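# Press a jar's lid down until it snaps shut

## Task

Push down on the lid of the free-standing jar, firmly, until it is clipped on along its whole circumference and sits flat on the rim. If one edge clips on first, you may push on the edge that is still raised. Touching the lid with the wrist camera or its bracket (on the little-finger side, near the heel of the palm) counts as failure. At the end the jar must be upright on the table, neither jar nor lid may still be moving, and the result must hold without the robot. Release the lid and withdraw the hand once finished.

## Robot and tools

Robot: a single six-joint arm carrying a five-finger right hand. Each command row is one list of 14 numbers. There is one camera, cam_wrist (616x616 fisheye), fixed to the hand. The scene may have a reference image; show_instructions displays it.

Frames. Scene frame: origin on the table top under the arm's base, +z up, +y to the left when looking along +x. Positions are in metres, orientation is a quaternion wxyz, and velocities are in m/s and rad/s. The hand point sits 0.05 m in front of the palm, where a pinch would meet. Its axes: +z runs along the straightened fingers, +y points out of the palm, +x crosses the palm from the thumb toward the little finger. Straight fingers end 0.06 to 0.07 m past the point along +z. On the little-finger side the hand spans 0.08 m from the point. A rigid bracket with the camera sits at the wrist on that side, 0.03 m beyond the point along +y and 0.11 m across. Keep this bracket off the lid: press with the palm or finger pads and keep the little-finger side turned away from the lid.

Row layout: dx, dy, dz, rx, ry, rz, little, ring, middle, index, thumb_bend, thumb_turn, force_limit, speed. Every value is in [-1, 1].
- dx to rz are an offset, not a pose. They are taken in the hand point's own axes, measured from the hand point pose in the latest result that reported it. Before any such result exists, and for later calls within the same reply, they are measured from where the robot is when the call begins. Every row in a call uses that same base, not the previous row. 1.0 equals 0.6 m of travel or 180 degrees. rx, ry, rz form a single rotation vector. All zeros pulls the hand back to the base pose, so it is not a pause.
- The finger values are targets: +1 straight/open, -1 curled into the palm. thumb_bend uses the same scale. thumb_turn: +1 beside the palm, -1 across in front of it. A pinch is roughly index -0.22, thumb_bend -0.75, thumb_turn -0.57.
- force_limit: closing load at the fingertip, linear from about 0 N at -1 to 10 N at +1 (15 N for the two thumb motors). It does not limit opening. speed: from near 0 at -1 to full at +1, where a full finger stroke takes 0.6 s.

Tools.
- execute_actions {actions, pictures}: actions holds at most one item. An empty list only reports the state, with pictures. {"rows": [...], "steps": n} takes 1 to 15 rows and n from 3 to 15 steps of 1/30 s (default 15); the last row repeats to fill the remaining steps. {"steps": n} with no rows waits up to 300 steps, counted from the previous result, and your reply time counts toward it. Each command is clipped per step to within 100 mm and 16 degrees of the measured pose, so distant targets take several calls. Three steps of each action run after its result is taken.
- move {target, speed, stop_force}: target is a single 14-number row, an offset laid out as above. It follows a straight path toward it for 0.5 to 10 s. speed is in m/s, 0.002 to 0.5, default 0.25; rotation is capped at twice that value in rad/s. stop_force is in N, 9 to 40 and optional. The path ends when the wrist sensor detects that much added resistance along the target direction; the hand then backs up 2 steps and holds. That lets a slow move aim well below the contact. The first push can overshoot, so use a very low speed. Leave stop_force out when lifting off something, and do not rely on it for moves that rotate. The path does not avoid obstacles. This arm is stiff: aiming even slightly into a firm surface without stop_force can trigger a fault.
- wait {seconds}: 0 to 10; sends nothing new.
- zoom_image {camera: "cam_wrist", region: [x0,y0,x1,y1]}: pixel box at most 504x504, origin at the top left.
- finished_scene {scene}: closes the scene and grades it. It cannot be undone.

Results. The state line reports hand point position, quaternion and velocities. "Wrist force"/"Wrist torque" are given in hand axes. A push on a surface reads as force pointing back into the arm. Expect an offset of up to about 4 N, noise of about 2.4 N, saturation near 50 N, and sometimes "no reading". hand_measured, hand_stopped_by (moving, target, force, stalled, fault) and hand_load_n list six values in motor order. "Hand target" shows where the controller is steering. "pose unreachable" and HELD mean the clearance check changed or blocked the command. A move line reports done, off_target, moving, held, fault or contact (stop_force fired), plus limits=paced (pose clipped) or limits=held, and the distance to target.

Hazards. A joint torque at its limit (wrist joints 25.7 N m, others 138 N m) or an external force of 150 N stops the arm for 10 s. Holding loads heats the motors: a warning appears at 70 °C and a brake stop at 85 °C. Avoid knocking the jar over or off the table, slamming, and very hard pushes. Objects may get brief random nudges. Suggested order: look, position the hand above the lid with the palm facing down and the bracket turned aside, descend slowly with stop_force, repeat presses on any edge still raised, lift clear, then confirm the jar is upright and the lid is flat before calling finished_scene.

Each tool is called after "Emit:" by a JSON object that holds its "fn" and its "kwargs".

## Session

Emit:
{"fn": "execute_actions", "kwargs": {"actions": []}}

Scene clock: 0.00 s of 5400.00 s.
end_effector_position=(+0.5849, -0.0644, +0.2132) hand_measured=(+1.000, +1.000, +1.000, +1.000, +1.000, +1.000) hand_load_n=(+0.0, +0.0, +0.0, +0.0, +0.0, +0.0) hand_stopped_by=(target, target, target, target, target, target) hand_force_limit=0.00 hand_speed=-0.80 end_effector_quat_wxyz=(+0.259, -0.610, +0.726, -0.182) end_effector_velocity=(-0.000, +0.000, -0.000) end_effector_angular_velocity=(+0.001, +0.001, -0.000)
Joint positions: [-0.599 -1.069  1.451  0.655  1.223 -3.386]
Joint velocities: [ 0.     0.    -0.     0.001  0.     0.   ]
Motor temperatures (°C, as the motors report them): [29 31 31 40 35 36]
Wrist force (N, on the end effector, along its own x y z axes, offset not removed): no reading
Wrist torque (N m, same axes, about the end effector's origin, offset not removed): no reading
Hand target: +0.585, -0.064, +0.213; +0.259, -0.610, +0.726, -0.182
camera_calibration (this result's frames):
cam_wrist: T_world_to_cam=[[-0.746402, 0.28605, -0.600882, 0.589708], [-0.178395, 0.783862, 0.594756, 0.0270931], [0.641139, 0.551122, -0.534046, -0.0946322], [0, 0, 0, 1]] pos_world=[0.505665, -0.13777, 0.287693]

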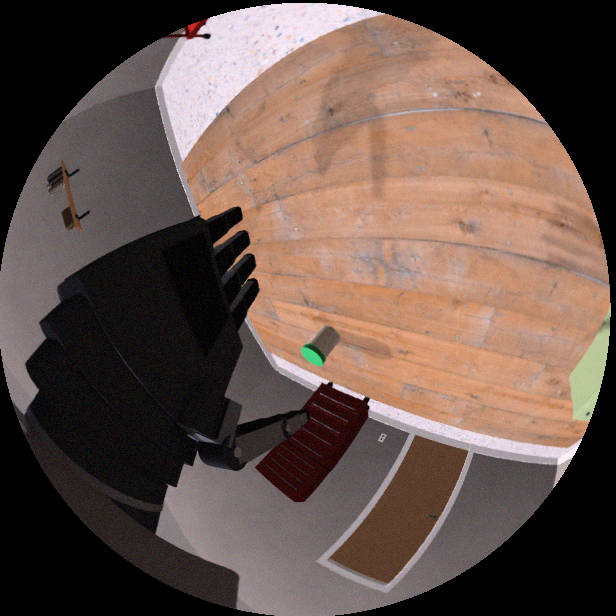

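Emit:
{"fn": "zoom_image", "kwargs": {"camera": "cam_wrist", "region": [285, 310, 365, 390]}}

Region (285, 310, 365, 390) of cam_wrist's 616x616 image, scaled by 6.300, with more detail than that image has.

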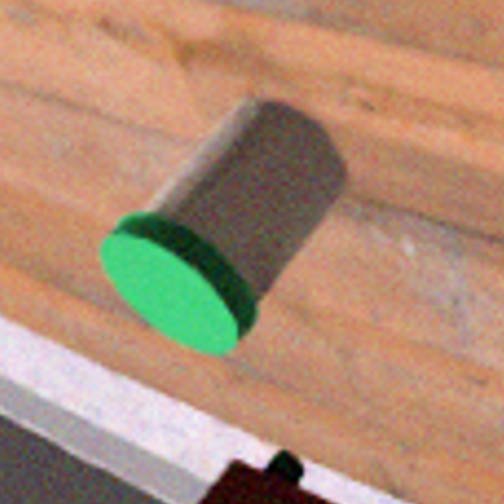

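Emit:
{"fn": "move", "kwargs": {"target": [-0.4667, -0.2842, 0.2198, 0.0369, -0.0449, 0.6589, 1, 1, 1, 1, 1, 1, 0.0, -0.8], "speed": 0.5}}

Scene clock: 5.13 s of 5400.00 s.
end_effector_position=(+0.8327, +0.1842, +0.2494) hand_measured=(+1.000, +1.000, +1.000, +1.000, +1.000, +1.000) hand_load_n=(+0.0, +0.0, +0.0, +0.0, +0.0, +0.0) hand_stopped_by=(target, target, target, target, target, target) hand_force_limit=0.00 hand_speed=-0.80 end_effector_quat_wxyz=(+0.360, +0.315, +0.869, +0.130) end_effector_velocity=(+0.002, +0.001, -0.001) end_effector_angular_velocity=(+0.006, +0.007, -0.011)
Joint positions: [-0.047 -0.736  0.998  0.543  1.589 -0.843]
Joint velocities: [ 0.004  0.009 -0.018  0.015  0.007  0.015]
Motor temperatures (°C, as the motors report them): [29 31 31 40 35 36]
Wrist force (N, on the end effector, along its own x y z axes, offset not removed): [0.7 0.7 -1.3]
Wrist torque (N m, same axes, about the end effector's origin, offset not removed): [0.11 -0.18 0.11]
Hand target: +0.833, +0.184, +0.249; +0.359, +0.315, +0.869, +0.130
Off the commanded pose: 0.001 m, 0 deg.
Kept back: nothing.
move: done
camera_calibration (this result's frames):
cam_wrist: T_world_to_cam=[[0.538979, 0.70078, 0.467342, -0.687892], [0.0475675, -0.579265, 0.81375, -0.136781], [0.840975, -0.416364, -0.345546, -0.406465], [0, 0, 0, 1]] pos_world=[0.719092, 0.233592, 0.292334]

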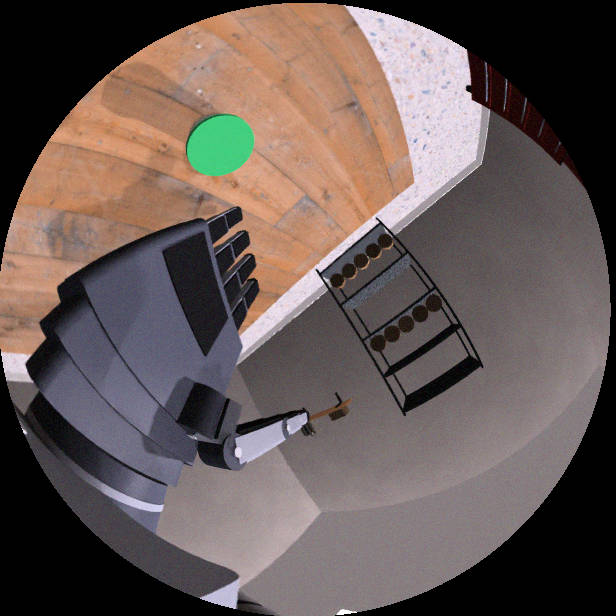

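Emit:
{"fn": "zoom_image", "kwargs": {"camera": "cam_wrist", "region": [175, 100, 265, 190]}}

Region (175, 100, 265, 190) of cam_wrist's 616x616 image, scaled by 5.600, with more detail than that image has.

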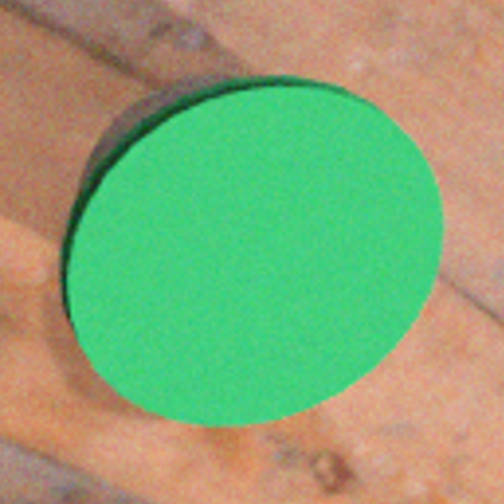

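Emit:
{"fn": "move", "kwargs": {"target": [0.0475, -0.0443, 0.0892, -0.2318, -0.1083, 0.2642, 1, 1, 1, 1, 1, 1, 0.0, -0.8], "speed": 0.4}}

Emit:
{"fn": "move", "kwargs": {"target": [0, -0.04, -0.02, 0, 0, 0, 1, 1, 1, 1, 1, 1, 0.0, -0.8], "speed": 0.008, "stop_force": 20}}

Scene clock: 8.20 s of 5400.00 s.
end_effector_position=(+0.8432, +0.1820, +0.1840) hand_measured=(+1.000, +1.000, +1.000, +1.000, +1.000, +1.000) hand_load_n=(+0.0, +0.0, +0.0, +0.0, +0.0, +0.0) hand_stopped_by=(target, target, target, target, target, target) hand_force_limit=0.00 hand_speed=-0.80 end_effector_quat_wxyz=(+0.498, +0.502, +0.502, +0.498) end_effector_velocity=(+0.001, -0.000, +0.000) end_effector_angular_velocity=(+0.007, -0.010, -0.005)
Joint positions: [ 0.049 -0.61   1.422 -0.786  1.702  0.012]
Joint velocities: [ 0.002  0.005 -0.004 -0.012  0.008  0.006]
Motor temperatures (°C, as the motors report them): [29 31 31 40 35 36]
Wrist force (N, on the end effector, along its own x y z axes, offset not removed): [0.3 1.7 -2.5]
Wrist torque (N m, same axes, about the end effector's origin, offset not removed): [0.40 -0.11 0.17]
Hand target: +0.843, +0.182, +0.184; +0.499, +0.502, +0.502, +0.498
Off the commanded pose: 0.000 m, 0 deg.
Kept back: nothing.
move: done
camera_calibration (this result's frames):
cam_wrist: T_world_to_cam=[[0.0570499, -0.0963368, 0.993713, -0.206895], [-0.5423, -0.838686, -0.0501736, 0.618202], [0.838246, -0.536028, -0.10009, -0.459917], [0, 0, 0, 1]] pos_world=[0.732578, 0.252017, 0.190578]

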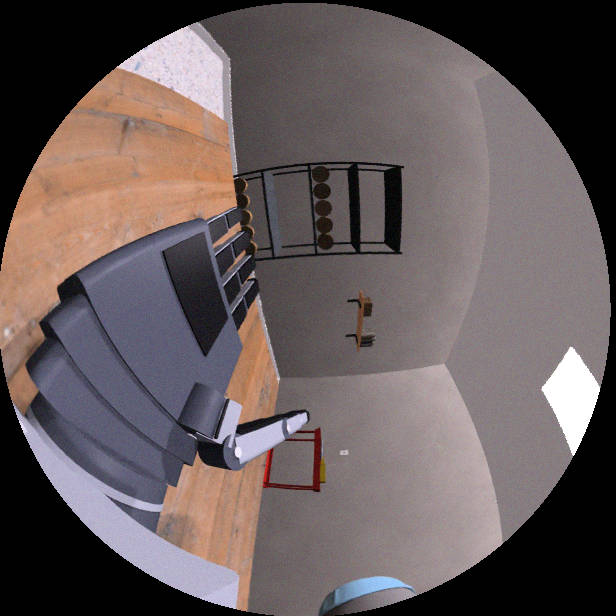

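Scene clock: 11.77 s of 5400.00 s.
end_effector_position=(+0.8312, +0.1819, +0.1603) hand_measured=(+1.000, +1.000, +1.000, +1.000, +1.000, +1.000) hand_load_n=(+0.0, +0.0, +0.0, +0.0, +0.0, +0.0) hand_stopped_by=(target, target, target, target, target, target) hand_force_limit=0.00 hand_speed=-0.80 end_effector_quat_wxyz=(+0.499, +0.502, +0.502, +0.498) end_effector_velocity=(-0.000, -0.000, -0.001) end_effector_angular_velocity=(+0.000, -0.001, -0.000)
Joint positions: [ 0.052 -0.587  1.458 -0.846  1.705  0.012]
Joint velocities: [ 0.     0.001  0.002 -0.004  0.     0.   ]
Motor temperatures (°C, as the motors report them): [29 31 31 40 35 36]
Wrist force (N, on the end effector, along its own x y z axes, offset not removed): [-0.4 2.8 -2.5]
Wrist torque (N m, same axes, about the end effector's origin, offset not removed): [0.44 0.09 0.17]
Hand target: +0.831, +0.182, +0.160; +0.498, +0.502, +0.502, +0.498
Off the commanded pose: 0.000 m, 0 deg.
Kept back: nothing.
move: done
camera_calibration (this result's frames):
cam_wrist: T_world_to_cam=[[0.0569724, -0.0962898, 0.993722, -0.18256], [-0.542299, -0.838686, -0.0501759, 0.610451], [0.838252, -0.536035, -0.0999998, -0.452201], [0, 0, 0, 1]] pos_world=[0.720506, 0.252002, 0.166823]

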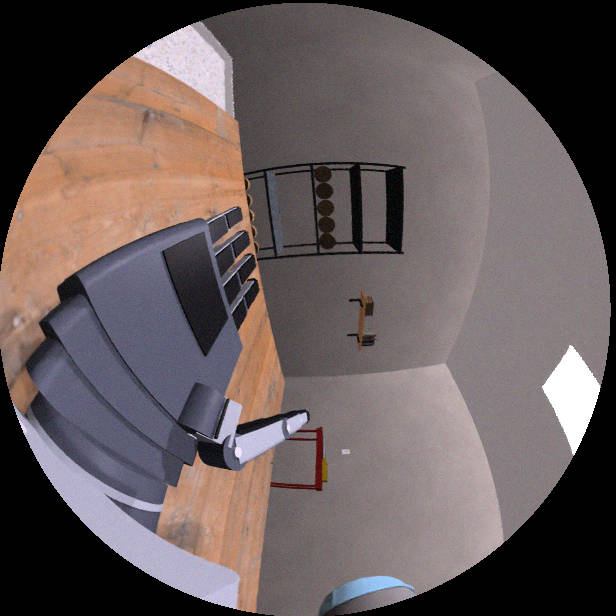

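Emit:
{"fn": "move", "kwargs": {"target": [0, 0, 0.017, 0, 0, 0, 1, 1, 1, 1, 1, 1, 0.0, -0.8], "speed": 0.04}}

Emit:
{"fn": "move", "kwargs": {"target": [0, -0.022, -0.009, 0, 0, 0, 1, 1, 1, 1, 1, 1, 0.0, -0.8], "speed": 0.008, "stop_force": 20}}

Scene clock: 12.77 s of 5400.00 s.
end_effector_position=(+0.8412, +0.1819, +0.1602) hand_measured=(+1.000, +1.000, +1.000, +1.000, +1.000, +1.000) hand_load_n=(+0.0, +0.0, +0.0, +0.0, +0.0, +0.0) hand_stopped_by=(target, target, target, target, target, target) hand_force_limit=0.00 hand_speed=-0.80 end_effector_quat_wxyz=(+0.498, +0.502, +0.502, +0.498) end_effector_velocity=(+0.002, -0.000, +0.000) end_effector_angular_velocity=(-0.000, -0.001, -0.000)
Joint positions: [ 0.05  -0.571  1.423 -0.826  1.703  0.012]
Joint velocities: [-0.     0.003 -0.007  0.003  0.    -0.001]
Motor temperatures (°C, as the motors report them): [29 31 31 40 35 36]
Wrist force (N, on the end effector, along its own x y z axes, offset not removed): [0.2 2.0 0.4]
Wrist torque (N m, same axes, about the end effector's origin, offset not removed): [0.20 -0.05 0.12]
Hand target: +0.841, +0.182, +0.160; +0.499, +0.502, +0.502, +0.498
Off the commanded pose: 0.000 m, 0 deg.
Kept back: nothing.
move: done
camera_calibration (this result's frames):
cam_wrist: T_world_to_cam=[[0.0569847, -0.0963439, 0.993716, -0.183057], [-0.542291, -0.838688, -0.0502158, 0.615877], [0.838256, -0.536022, -0.100039, -0.460603], [0, 0, 0, 1]] pos_world=[0.73052, 0.251999, 0.166756]

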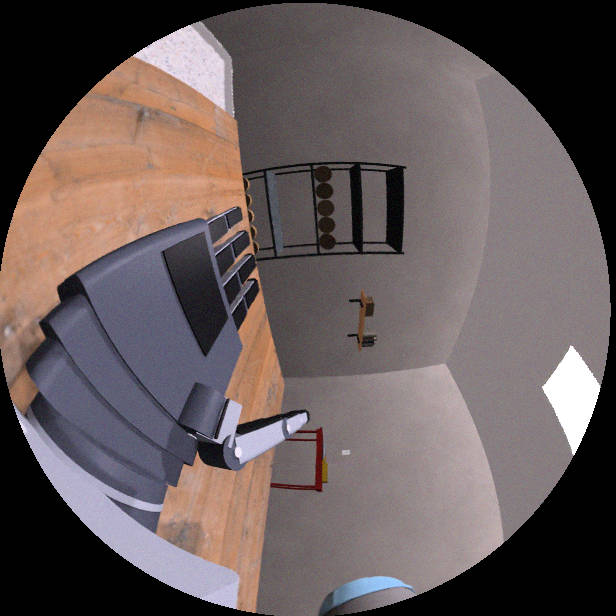

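Scene clock: 13.33 s of 5400.00 s.
end_effector_position=(+0.8407, +0.1819, +0.1589) hand_measured=(+1.000, +1.000, +1.000, +1.000, +1.000, +1.000) hand_load_n=(+0.0, +0.0, +0.0, +0.0, +0.0, +0.0) hand_stopped_by=(target, target, target, target, target, target) hand_force_limit=0.00 hand_speed=-0.80 end_effector_quat_wxyz=(+0.499, +0.501, +0.502, +0.498) end_effector_velocity=(+0.001, -0.000, -0.000) end_effector_angular_velocity=(+0.000, +0.005, -0.000)
Joint positions: [ 0.05  -0.57   1.424 -0.829  1.703  0.012]
Joint velocities: [ 0.    -0.001 -0.003  0.009  0.     0.001]
Motor temperatures (°C, as the motors report them): [29 31 31 40 35 36]
Wrist force (N, on the end effector, along its own x y z axes, offset not removed): [1.5 27.5 5.4]
Wrist torque (N m, same axes, about the end effector's origin, offset not removed): [1.22 -0.54 1.19]
Hand target: +0.841, +0.182, +0.159; +0.499, +0.501, +0.502, +0.498
Off the commanded pose: 0.013 m, 0 deg.
Kept back: nothing.
move: contact
camera_calibration (this result's frames):
cam_wrist: T_world_to_cam=[[0.0564097, -0.0964152, 0.993741, -0.181269], [-0.54219, -0.838731, -0.0505984, 0.615498], [0.83836, -0.535942, -0.0995879, -0.460482], [0, 0, 0, 1]] pos_world=[0.729992, 0.251969, 0.16542]

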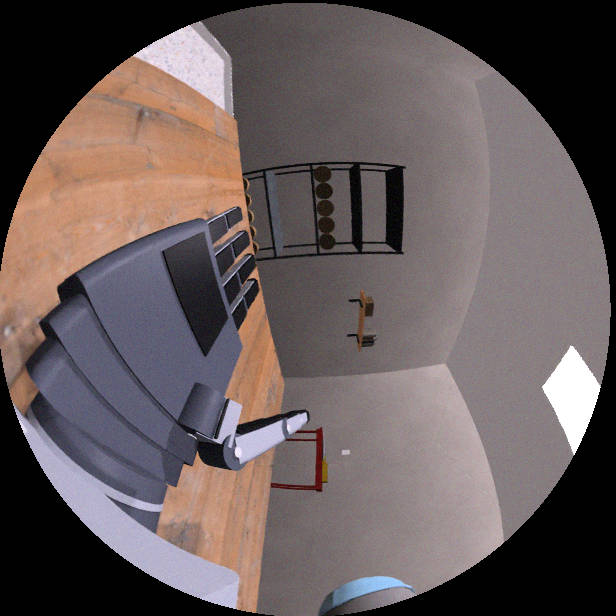

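Emit:
{"fn": "execute_actions", "kwargs": {"actions": [{"rows": [[0,0,0,0,0,0,1,1,1,1,1,1,0,-0.8],[0,-0.0002,0,0,0,0,1,1,1,1,1,1,0,-0.8],[0,-0.0004,-0.0001,0,0,0,1,1,1,1,1,1,0,-0.8],[0,-0.0007,-0.0002,0,0,0,1,1,1,1,1,1,0,-0.8],[0,-0.0010,-0.0003,0,0,0,1,1,1,1,1,1,0,-0.8],[0,-0.0013,-0.0004,0,0,0,1,1,1,1,1,1,0,-0.8],[0,-0.0015,-0.0005,0,0,0,1,1,1,1,1,1,0,-0.8],[0,-0.0017,-0.0005,0,0,0,1,1,1,1,1,1,0,-0.8],[0,-0.0019,-0.0005,0,0,0,1,1,1,1,1,1,0,-0.8]], "steps": 15}]}}

Scene clock: 13.90 s of 5400.00 s.
end_effector_position=(+0.8405, +0.1819, +0.1584) hand_measured=(+1.000, +1.000, +1.000, +1.000, +1.000, +1.000) hand_load_n=(+0.0, +0.0, +0.0, +0.0, +0.0, +0.0) hand_stopped_by=(target, target, target, target, target, target) hand_force_limit=0.00 hand_speed=-0.80 end_effector_quat_wxyz=(+0.499, +0.501, +0.502, +0.498) end_effector_velocity=(-0.001, -0.000, -0.004) end_effector_angular_velocity=(-0.000, +0.002, +0.000)
Joint positions: [ 0.05  -0.569  1.425 -0.831  1.703  0.012]
Joint velocities: [-0.     0.005  0.002 -0.005 -0.     0.   ]
Motor temperatures (°C, as the motors report them): [29 31 31 40 35 36]
Wrist force (N, on the end effector, along its own x y z axes, offset not removed): [0.0 41.0 4.3]
Wrist torque (N m, same axes, about the end effector's origin, offset not removed): [2.42 -0.24 1.51]
Steps of this call (steps 1 to 5: nothing new was sent; steps 6 to 17: the first 12 steps of this action). Readings (end_effector_position | what the end effector reports):
6: (+0.8408, +0.1819, +0.1591) | hand_measured=(+1.000, +1.000, +1.000, +1.000, +1.000, +1.000) hand_load_n=(+0.0, +0.0, +0.0, +0.0, +0.0, +0.0) hand_stopped_by=(target, target, target, target, target, target) hand_force_limit=0.00 hand_speed=-0.80
7: (+0.8408, +0.1819, +0.1591) | hand_measured=(+1.000, +1.000, +1.000, +1.000, +1.000, +1.000) hand_load_n=(+0.0, +0.0, +0.0, +0.0, +0.0, +0.0) hand_stopped_by=(target, target, target, target, target, target) hand_force_limit=0.00 hand_speed=-0.80
9: (+0.8408, +0.1819, +0.1591) | hand_measured=(+1.000, +1.000, +1.000, +1.000, +1.000, +1.000) hand_load_n=(+0.0, +0.0, +0.0, +0.0, +0.0, +0.0) hand_stopped_by=(target, target, target, target, target, target) hand_force_limit=0.00 hand_speed=-0.80
13: (+0.8407, +0.1819, +0.1588) | hand_measured=(+1.000, +1.000, +1.000, +1.000, +1.000, +1.000) hand_load_n=(+0.0, +0.0, +0.0, +0.0, +0.0, +0.0) hand_stopped_by=(target, target, target, target, target, target) hand_force_limit=0.00 hand_speed=-0.80
17: the state above

Emit:
{"fn": "execute_actions", "kwargs": {"actions": [{"rows": [[0,-0.0011,-0.0002,0,0,0,1,1,1,1,1,1,0,-0.8],[0,-0.0012,-0.0002,0,0,0,1,1,1,1,1,1,0,-0.8],[0,-0.0013,-0.0002,0,0,0,1,1,1,1,1,1,0,-0.8],[0,-0.0014,-0.0003,0,0,0,1,1,1,1,1,1,0,-0.8],[0,-0.0015,-0.0003,0,0,0,1,1,1,1,1,1,0,-0.8],[0,-0.0016,-0.0003,0,0,0,1,1,1,1,1,1,0,-0.8],[0,-0.0017,-0.0003,0,0,0,1,1,1,1,1,1,0,-0.8]], "steps": 12}]}}

Scene clock: 14.37 s of 5400.00 s.
end_effector_position=(+0.8403, +0.1819, +0.1573) hand_measured=(+1.000, +1.000, +1.000, +1.000, +1.000, +1.000) hand_load_n=(+0.0, +0.0, +0.0, +0.0, +0.0, +0.0) hand_stopped_by=(target, target, target, target, target, target) hand_force_limit=0.00 hand_speed=-0.80 end_effector_quat_wxyz=(+0.499, +0.501, +0.502, +0.498) end_effector_velocity=(+0.000, +0.000, +0.001) end_effector_angular_velocity=(-0.001, -0.003, +0.000)
Joint positions: [ 0.05  -0.567  1.425 -0.833  1.703  0.012]
Joint velocities: [-0.     0.    -0.    -0.003 -0.    -0.002]
Motor temperatures (°C, as the motors report them): [29 31 31 40 35 36]
Wrist force (N, on the end effector, along its own x y z axes, offset not removed): [-0.5 16.1 -2.8]
Wrist torque (N m, same axes, about the end effector's origin, offset not removed): [1.07 0.05 0.55]
Off your previous action's commanded pose: 0.000 m, 0 deg at its last step (step 3 of this call).
Steps of this call (steps 1 to 3: the last 3 steps of your previous action; steps 4 to 5: nothing new was sent; steps 6 to 14: the first 9 steps of this action). Readings (end_effector_position | what the end effector reports):
6: (+0.8402, +0.1819, +0.1574) | hand_measured=(+1.000, +1.000, +1.000, +1.000, +1.000, +1.000) hand_load_n=(+0.0, +0.0, +0.0, +0.0, +0.0, +0.0) hand_stopped_by=(target, target, target, target, target, target) hand_force_limit=0.00 hand_speed=-0.80
7: (+0.8402, +0.1819, +0.1573) | hand_measured=(+1.000, +1.000, +1.000, +1.000, +1.000, +1.000) hand_load_n=(+0.0, +0.0, +0.0, +0.0, +0.0, +0.0) hand_stopped_by=(target, target, target, target, target, target) hand_force_limit=0.00 hand_speed=-0.80
9: (+0.8402, +0.1819, +0.1573) | hand_measured=(+1.000, +1.000, +1.000, +1.000, +1.000, +1.000) hand_load_n=(+0.0, +0.0, +0.0, +0.0, +0.0, +0.0) hand_stopped_by=(target, target, target, target, target, target) hand_force_limit=0.00 hand_speed=-0.80
13: (+0.8403, +0.1819, +0.1573) | hand_measured=(+1.000, +1.000, +1.000, +1.000, +1.000, +1.000) hand_load_n=(+0.0, +0.0, +0.0, +0.0, +0.0, +0.0) hand_stopped_by=(target, target, target, target, target, target) hand_force_limit=0.00 hand_speed=-0.80
14: the state above

Emit:
{"fn": "execute_actions", "kwargs": {"actions": [{"rows": [[0,0,-0.0001,-0.0003,0,0,1,1,1,1,1,1,0,-0.8],[0,0,-0.0003,-0.0006,0,0,1,1,1,1,1,1,0,-0.8],[0,0.0001,-0.0004,-0.0009,0,0,1,1,1,1,1,1,0,-0.8],[0,0.0001,-0.0006,-0.0012,0,0,1,1,1,1,1,1,0,-0.8],[0,0.0001,-0.0007,-0.0015,0,0,1,1,1,1,1,1,0,-0.8],[0,0.0002,-0.0009,-0.0018,0,0,1,1,1,1,1,1,0,-0.8],[0,0.0002,-0.0010,-0.0020,0,0,1,1,1,1,1,1,0,-0.8]], "steps": 15}]}}

Scene clock: 14.93 s of 5400.00 s.
end_effector_position=(+0.8398, +0.1819, +0.1575) hand_measured=(+1.000, +1.000, +1.000, +1.000, +1.000, +1.000) hand_load_n=(+0.0, +0.0, +0.0, +0.0, +0.0, +0.0) hand_stopped_by=(target, target, target, target, target, target) hand_force_limit=0.00 hand_speed=-0.80 end_effector_quat_wxyz=(+0.500, +0.500, +0.501, +0.499) end_effector_velocity=(-0.001, -0.000, -0.001) end_effector_angular_velocity=(-0.001, -0.003, -0.000)
Joint positions: [ 0.05  -0.566  1.427 -0.842  1.703  0.011]
Joint velocities: [-0.     0.002  0.003 -0.008  0.    -0.001]
Motor temperatures (°C, as the motors report them): [29 31 31 40 35 36]
Wrist force (N, on the end effector, along its own x y z axes, offset not removed): [-1.3 23.9 -10.1]
Wrist torque (N m, same axes, about the end effector's origin, offset not removed): [2.68 0.28 0.78]
Off your previous action's commanded pose: 0.000 m, 0 deg at its last step (step 3 of this call).
Steps of this call (steps 1 to 3: the last 3 steps of your previous action; steps 4 to 5: nothing new was sent; steps 6 to 17: the first 12 steps of this action). Readings (end_effector_position | what the end effector reports):
6: (+0.8403, +0.1819, +0.1573) | hand_measured=(+1.000, +1.000, +1.000, +1.000, +1.000, +1.000) hand_load_n=(+0.0, +0.0, +0.0, +0.0, +0.0, +0.0) hand_stopped_by=(target, target, target, target, target, target) hand_force_limit=0.00 hand_speed=-0.80
7: (+0.8403, +0.1819, +0.1573) | hand_measured=(+1.000, +1.000, +1.000, +1.000, +1.000, +1.000) hand_load_n=(+0.0, +0.0, +0.0, +0.0, +0.0, +0.0) hand_stopped_by=(target, target, target, target, target, target) hand_force_limit=0.00 hand_speed=-0.80
9: (+0.8403, +0.1819, +0.1574) | hand_measured=(+1.000, +1.000, +1.000, +1.000, +1.000, +1.000) hand_load_n=(+0.0, +0.0, +0.0, +0.0, +0.0, +0.0) hand_stopped_by=(target, target, target, target, target, target) hand_force_limit=0.00 hand_speed=-0.80
13: (+0.8400, +0.1819, +0.1575) | hand_measured=(+1.000, +1.000, +1.000, +1.000, +1.000, +1.000) hand_load_n=(+0.0, +0.0, +0.0, +0.0, +0.0, +0.0) hand_stopped_by=(target, target, target, target, target, target) hand_force_limit=0.00 hand_speed=-0.80
17: the state above

Emit:
{"fn": "execute_actions", "kwargs": {"actions": [{"rows": [[0,-0.0002,-0.0002,0,0,0,1,1,1,1,1,1,0,-0.8],[0,-0.0003,-0.0003,0,0,0,1,1,1,1,1,1,0,-0.8],[0,-0.0004,-0.0004,0,0,0,1,1,1,1,1,1,0,-0.8],[0,-0.0005,-0.0005,0,0,0,1,1,1,1,1,1,0,-0.8]], "steps": 14}]}}

Scene clock: 15.40 s of 5400.00 s.
end_effector_position=(+0.8395, +0.1819, +0.1573) hand_measured=(+1.000, +1.000, +1.000, +1.000, +1.000, +1.000) hand_load_n=(+0.0, +0.0, +0.0, +0.0, +0.0, +0.0) hand_stopped_by=(target, target, target, target, target, target) hand_force_limit=0.00 hand_speed=-0.80 end_effector_quat_wxyz=(+0.500, +0.500, +0.501, +0.499) end_effector_velocity=(-0.000, +0.000, -0.000) end_effector_angular_velocity=(+0.001, -0.000, +0.000)
Joint positions: [ 0.05  -0.566  1.428 -0.843  1.703  0.011]
Joint velocities: [ 0.     0.     0.001 -0.001 -0.     0.001]
Motor temperatures (°C, as the motors report them): [29 31 31 40 35 36]
Wrist force (N, on the end effector, along its own x y z axes, offset not removed): [-2.5 31.1 -0.2]
Wrist torque (N m, same axes, about the end effector's origin, offset not removed): [2.61 0.17 1.05]
Off your previous action's commanded pose: 0.000 m, 0 deg at its last step (step 3 of this call).
Steps of this call (steps 1 to 3: the last 3 steps of your previous action; steps 4 to 14: the first 11 steps of this action). Readings (end_effector_position | what the end effector reports):
4: (+0.8397, +0.1819, +0.1575) | hand_measured=(+1.000, +1.000, +1.000, +1.000, +1.000, +1.000) hand_load_n=(+0.0, +0.0, +0.0, +0.0, +0.0, +0.0) hand_stopped_by=(target, target, target, target, target, target) hand_force_limit=0.00 hand_speed=-0.80
5: (+0.8397, +0.1819, +0.1575) | hand_measured=(+1.000, +1.000, +1.000, +1.000, +1.000, +1.000) hand_load_n=(+0.0, +0.0, +0.0, +0.0, +0.0, +0.0) hand_stopped_by=(target, target, target, target, target, target) hand_force_limit=0.00 hand_speed=-0.80
7: (+0.8397, +0.1819, +0.1574) | hand_measured=(+1.000, +1.000, +1.000, +1.000, +1.000, +1.000) hand_load_n=(+0.0, +0.0, +0.0, +0.0, +0.0, +0.0) hand_stopped_by=(target, target, target, target, target, target) hand_force_limit=0.00 hand_speed=-0.80
11: (+0.8396, +0.1819, +0.1573) | hand_measured=(+1.000, +1.000, +1.000, +1.000, +1.000, +1.000) hand_load_n=(+0.0, +0.0, +0.0, +0.0, +0.0, +0.0) hand_stopped_by=(target, target, target, target, target, target) hand_force_limit=0.00 hand_speed=-0.80
14: the state above

Emit:
{"fn": "move", "kwargs": {"target": [0, 0.04, 0, 0, 0, 0, 1, 1, 1, 1, 1, 1, 0.0, -0.8], "speed": 0.06}}

Emit:
{"fn": "move", "kwargs": {"target": [0.06, 0.05, -0.3, 0.22, 0, 0, 1, 1, 1, 1, 1, 1, 0.0, -0.8], "speed": 0.35}}

Scene clock: 16.97 s of 5400.00 s.
end_effector_position=(+0.8395, +0.1819, +0.1810) hand_measured=(+1.000, +1.000, +1.000, +1.000, +1.000, +1.000) hand_load_n=(+0.0, +0.0, +0.0, +0.0, +0.0, +0.0) hand_stopped_by=(target, target, target, target, target, target) hand_force_limit=0.00 hand_speed=-0.80 end_effector_quat_wxyz=(+0.500, +0.500, +0.500, +0.499) end_effector_velocity=(+0.000, +0.000, +0.003) end_effector_angular_velocity=(-0.001, -0.001, +0.000)
Joint positions: [ 0.05  -0.608  1.436 -0.809  1.702  0.011]
Joint velocities: [-0.    -0.005  0.001  0.003 -0.    -0.001]
Motor temperatures (°C, as the motors report them): [29 31 31 40 35 36]
Wrist force (N, on the end effector, along its own x y z axes, offset not removed): [0.1 -1.0 -0.1]
Wrist torque (N m, same axes, about the end effector's origin, offset not removed): [-0.13 -0.05 0.08]
Hand target: +0.839, +0.182, +0.181; +0.500, +0.500, +0.501, +0.499
Off your previous action's commanded pose: 0.000 m, 0 deg at its last step (step 3 of this call).
Off the commanded pose: 0.000 m, 0 deg.
Kept back: nothing.
move: done
camera_calibration (this result's frames):
cam_wrist: T_world_to_cam=[[0.0501434, -0.0965117, 0.994068, -0.197943], [-0.541917, -0.838689, -0.0540906, 0.616341], [0.838935, -0.53599, -0.0943561, -0.45873], [0, 0, 0, 1]] pos_world=[0.728776, 0.25194, 0.186823]

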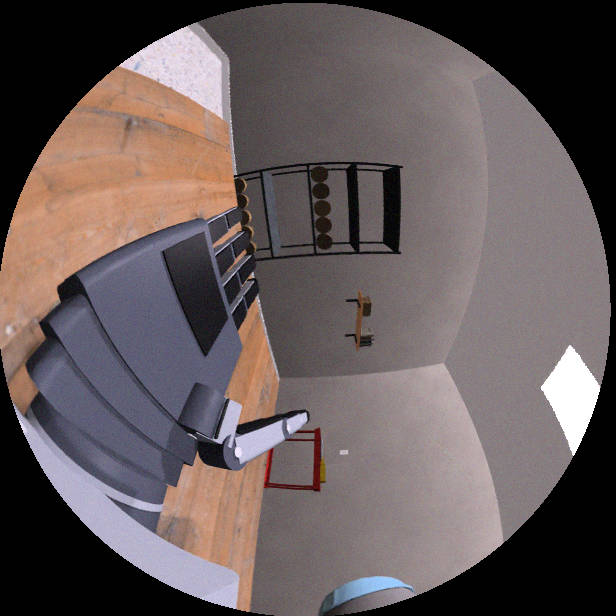

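Scene clock: 18.53 s of 5400.00 s.
end_effector_position=(+0.6594, +0.2177, +0.2108) hand_measured=(+1.000, +1.000, +1.000, +1.000, +1.000, +1.000) hand_load_n=(+0.0, +0.0, +0.0, +0.0, +0.0, +0.0) hand_stopped_by=(target, target, target, target, target, target) hand_force_limit=0.00 hand_speed=-0.80 end_effector_quat_wxyz=(+0.302, +0.639, +0.640, +0.301) end_effector_velocity=(-0.002, +0.001, +0.001) end_effector_angular_velocity=(+0.001, +0.008, -0.001)
Joint positions: [ 0.165 -1.014  1.628  0.109  1.752  0.168]
Joint velocities: [ 0.002 -0.003 -0.004  0.015 -0.     0.004]
Motor temperatures (°C, as the motors report them): [29 31 31 40 35 36]
Wrist force (N, on the end effector, along its own x y z axes, offset not removed): [0.3 0.1 -0.5]
Wrist torque (N m, same axes, about the end effector's origin, offset not removed): [0.01 -0.13 0.11]
Hand target: +0.659, +0.218, +0.211; +0.301, +0.640, +0.640, +0.300
Off the commanded pose: 0.000 m, 0 deg.
Kept back: nothing.
move: done
camera_calibration (this result's frames):
cam_wrist: T_world_to_cam=[[0.671379, -0.0961322, 0.734853, -0.570111], [-0.452627, -0.83833, 0.303862, 0.41593], [0.586838, -0.536621, -0.606349, -0.0113238], [0, 0, 0, 1]] pos_world=[0.577667, 0.287803, 0.285697]

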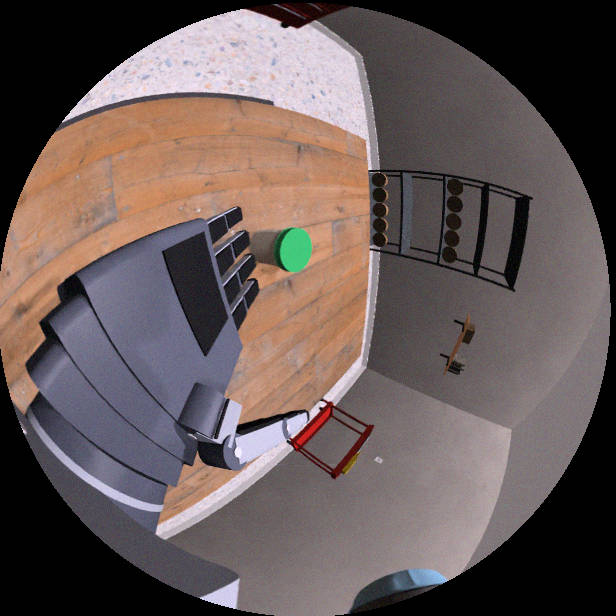

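Emit:
{"fn": "zoom_image", "kwargs": {"camera": "cam_wrist", "region": [240, 210, 330, 300]}}

Region (240, 210, 330, 300) of cam_wrist's 616x616 image, scaled by 5.600, with more detail than that image has.

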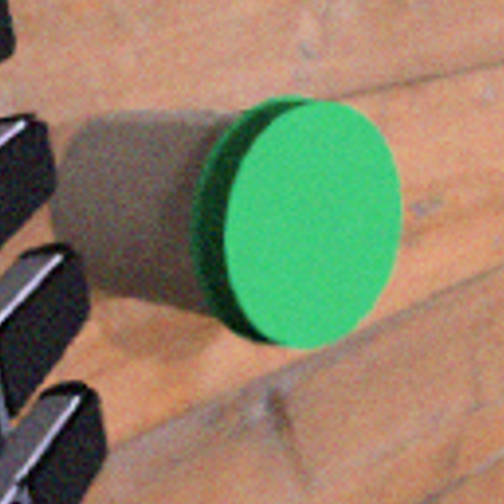

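Emit:
{"fn": "finished_scene", "kwargs": {"scene": 2}}

The scene is finished: the task was done.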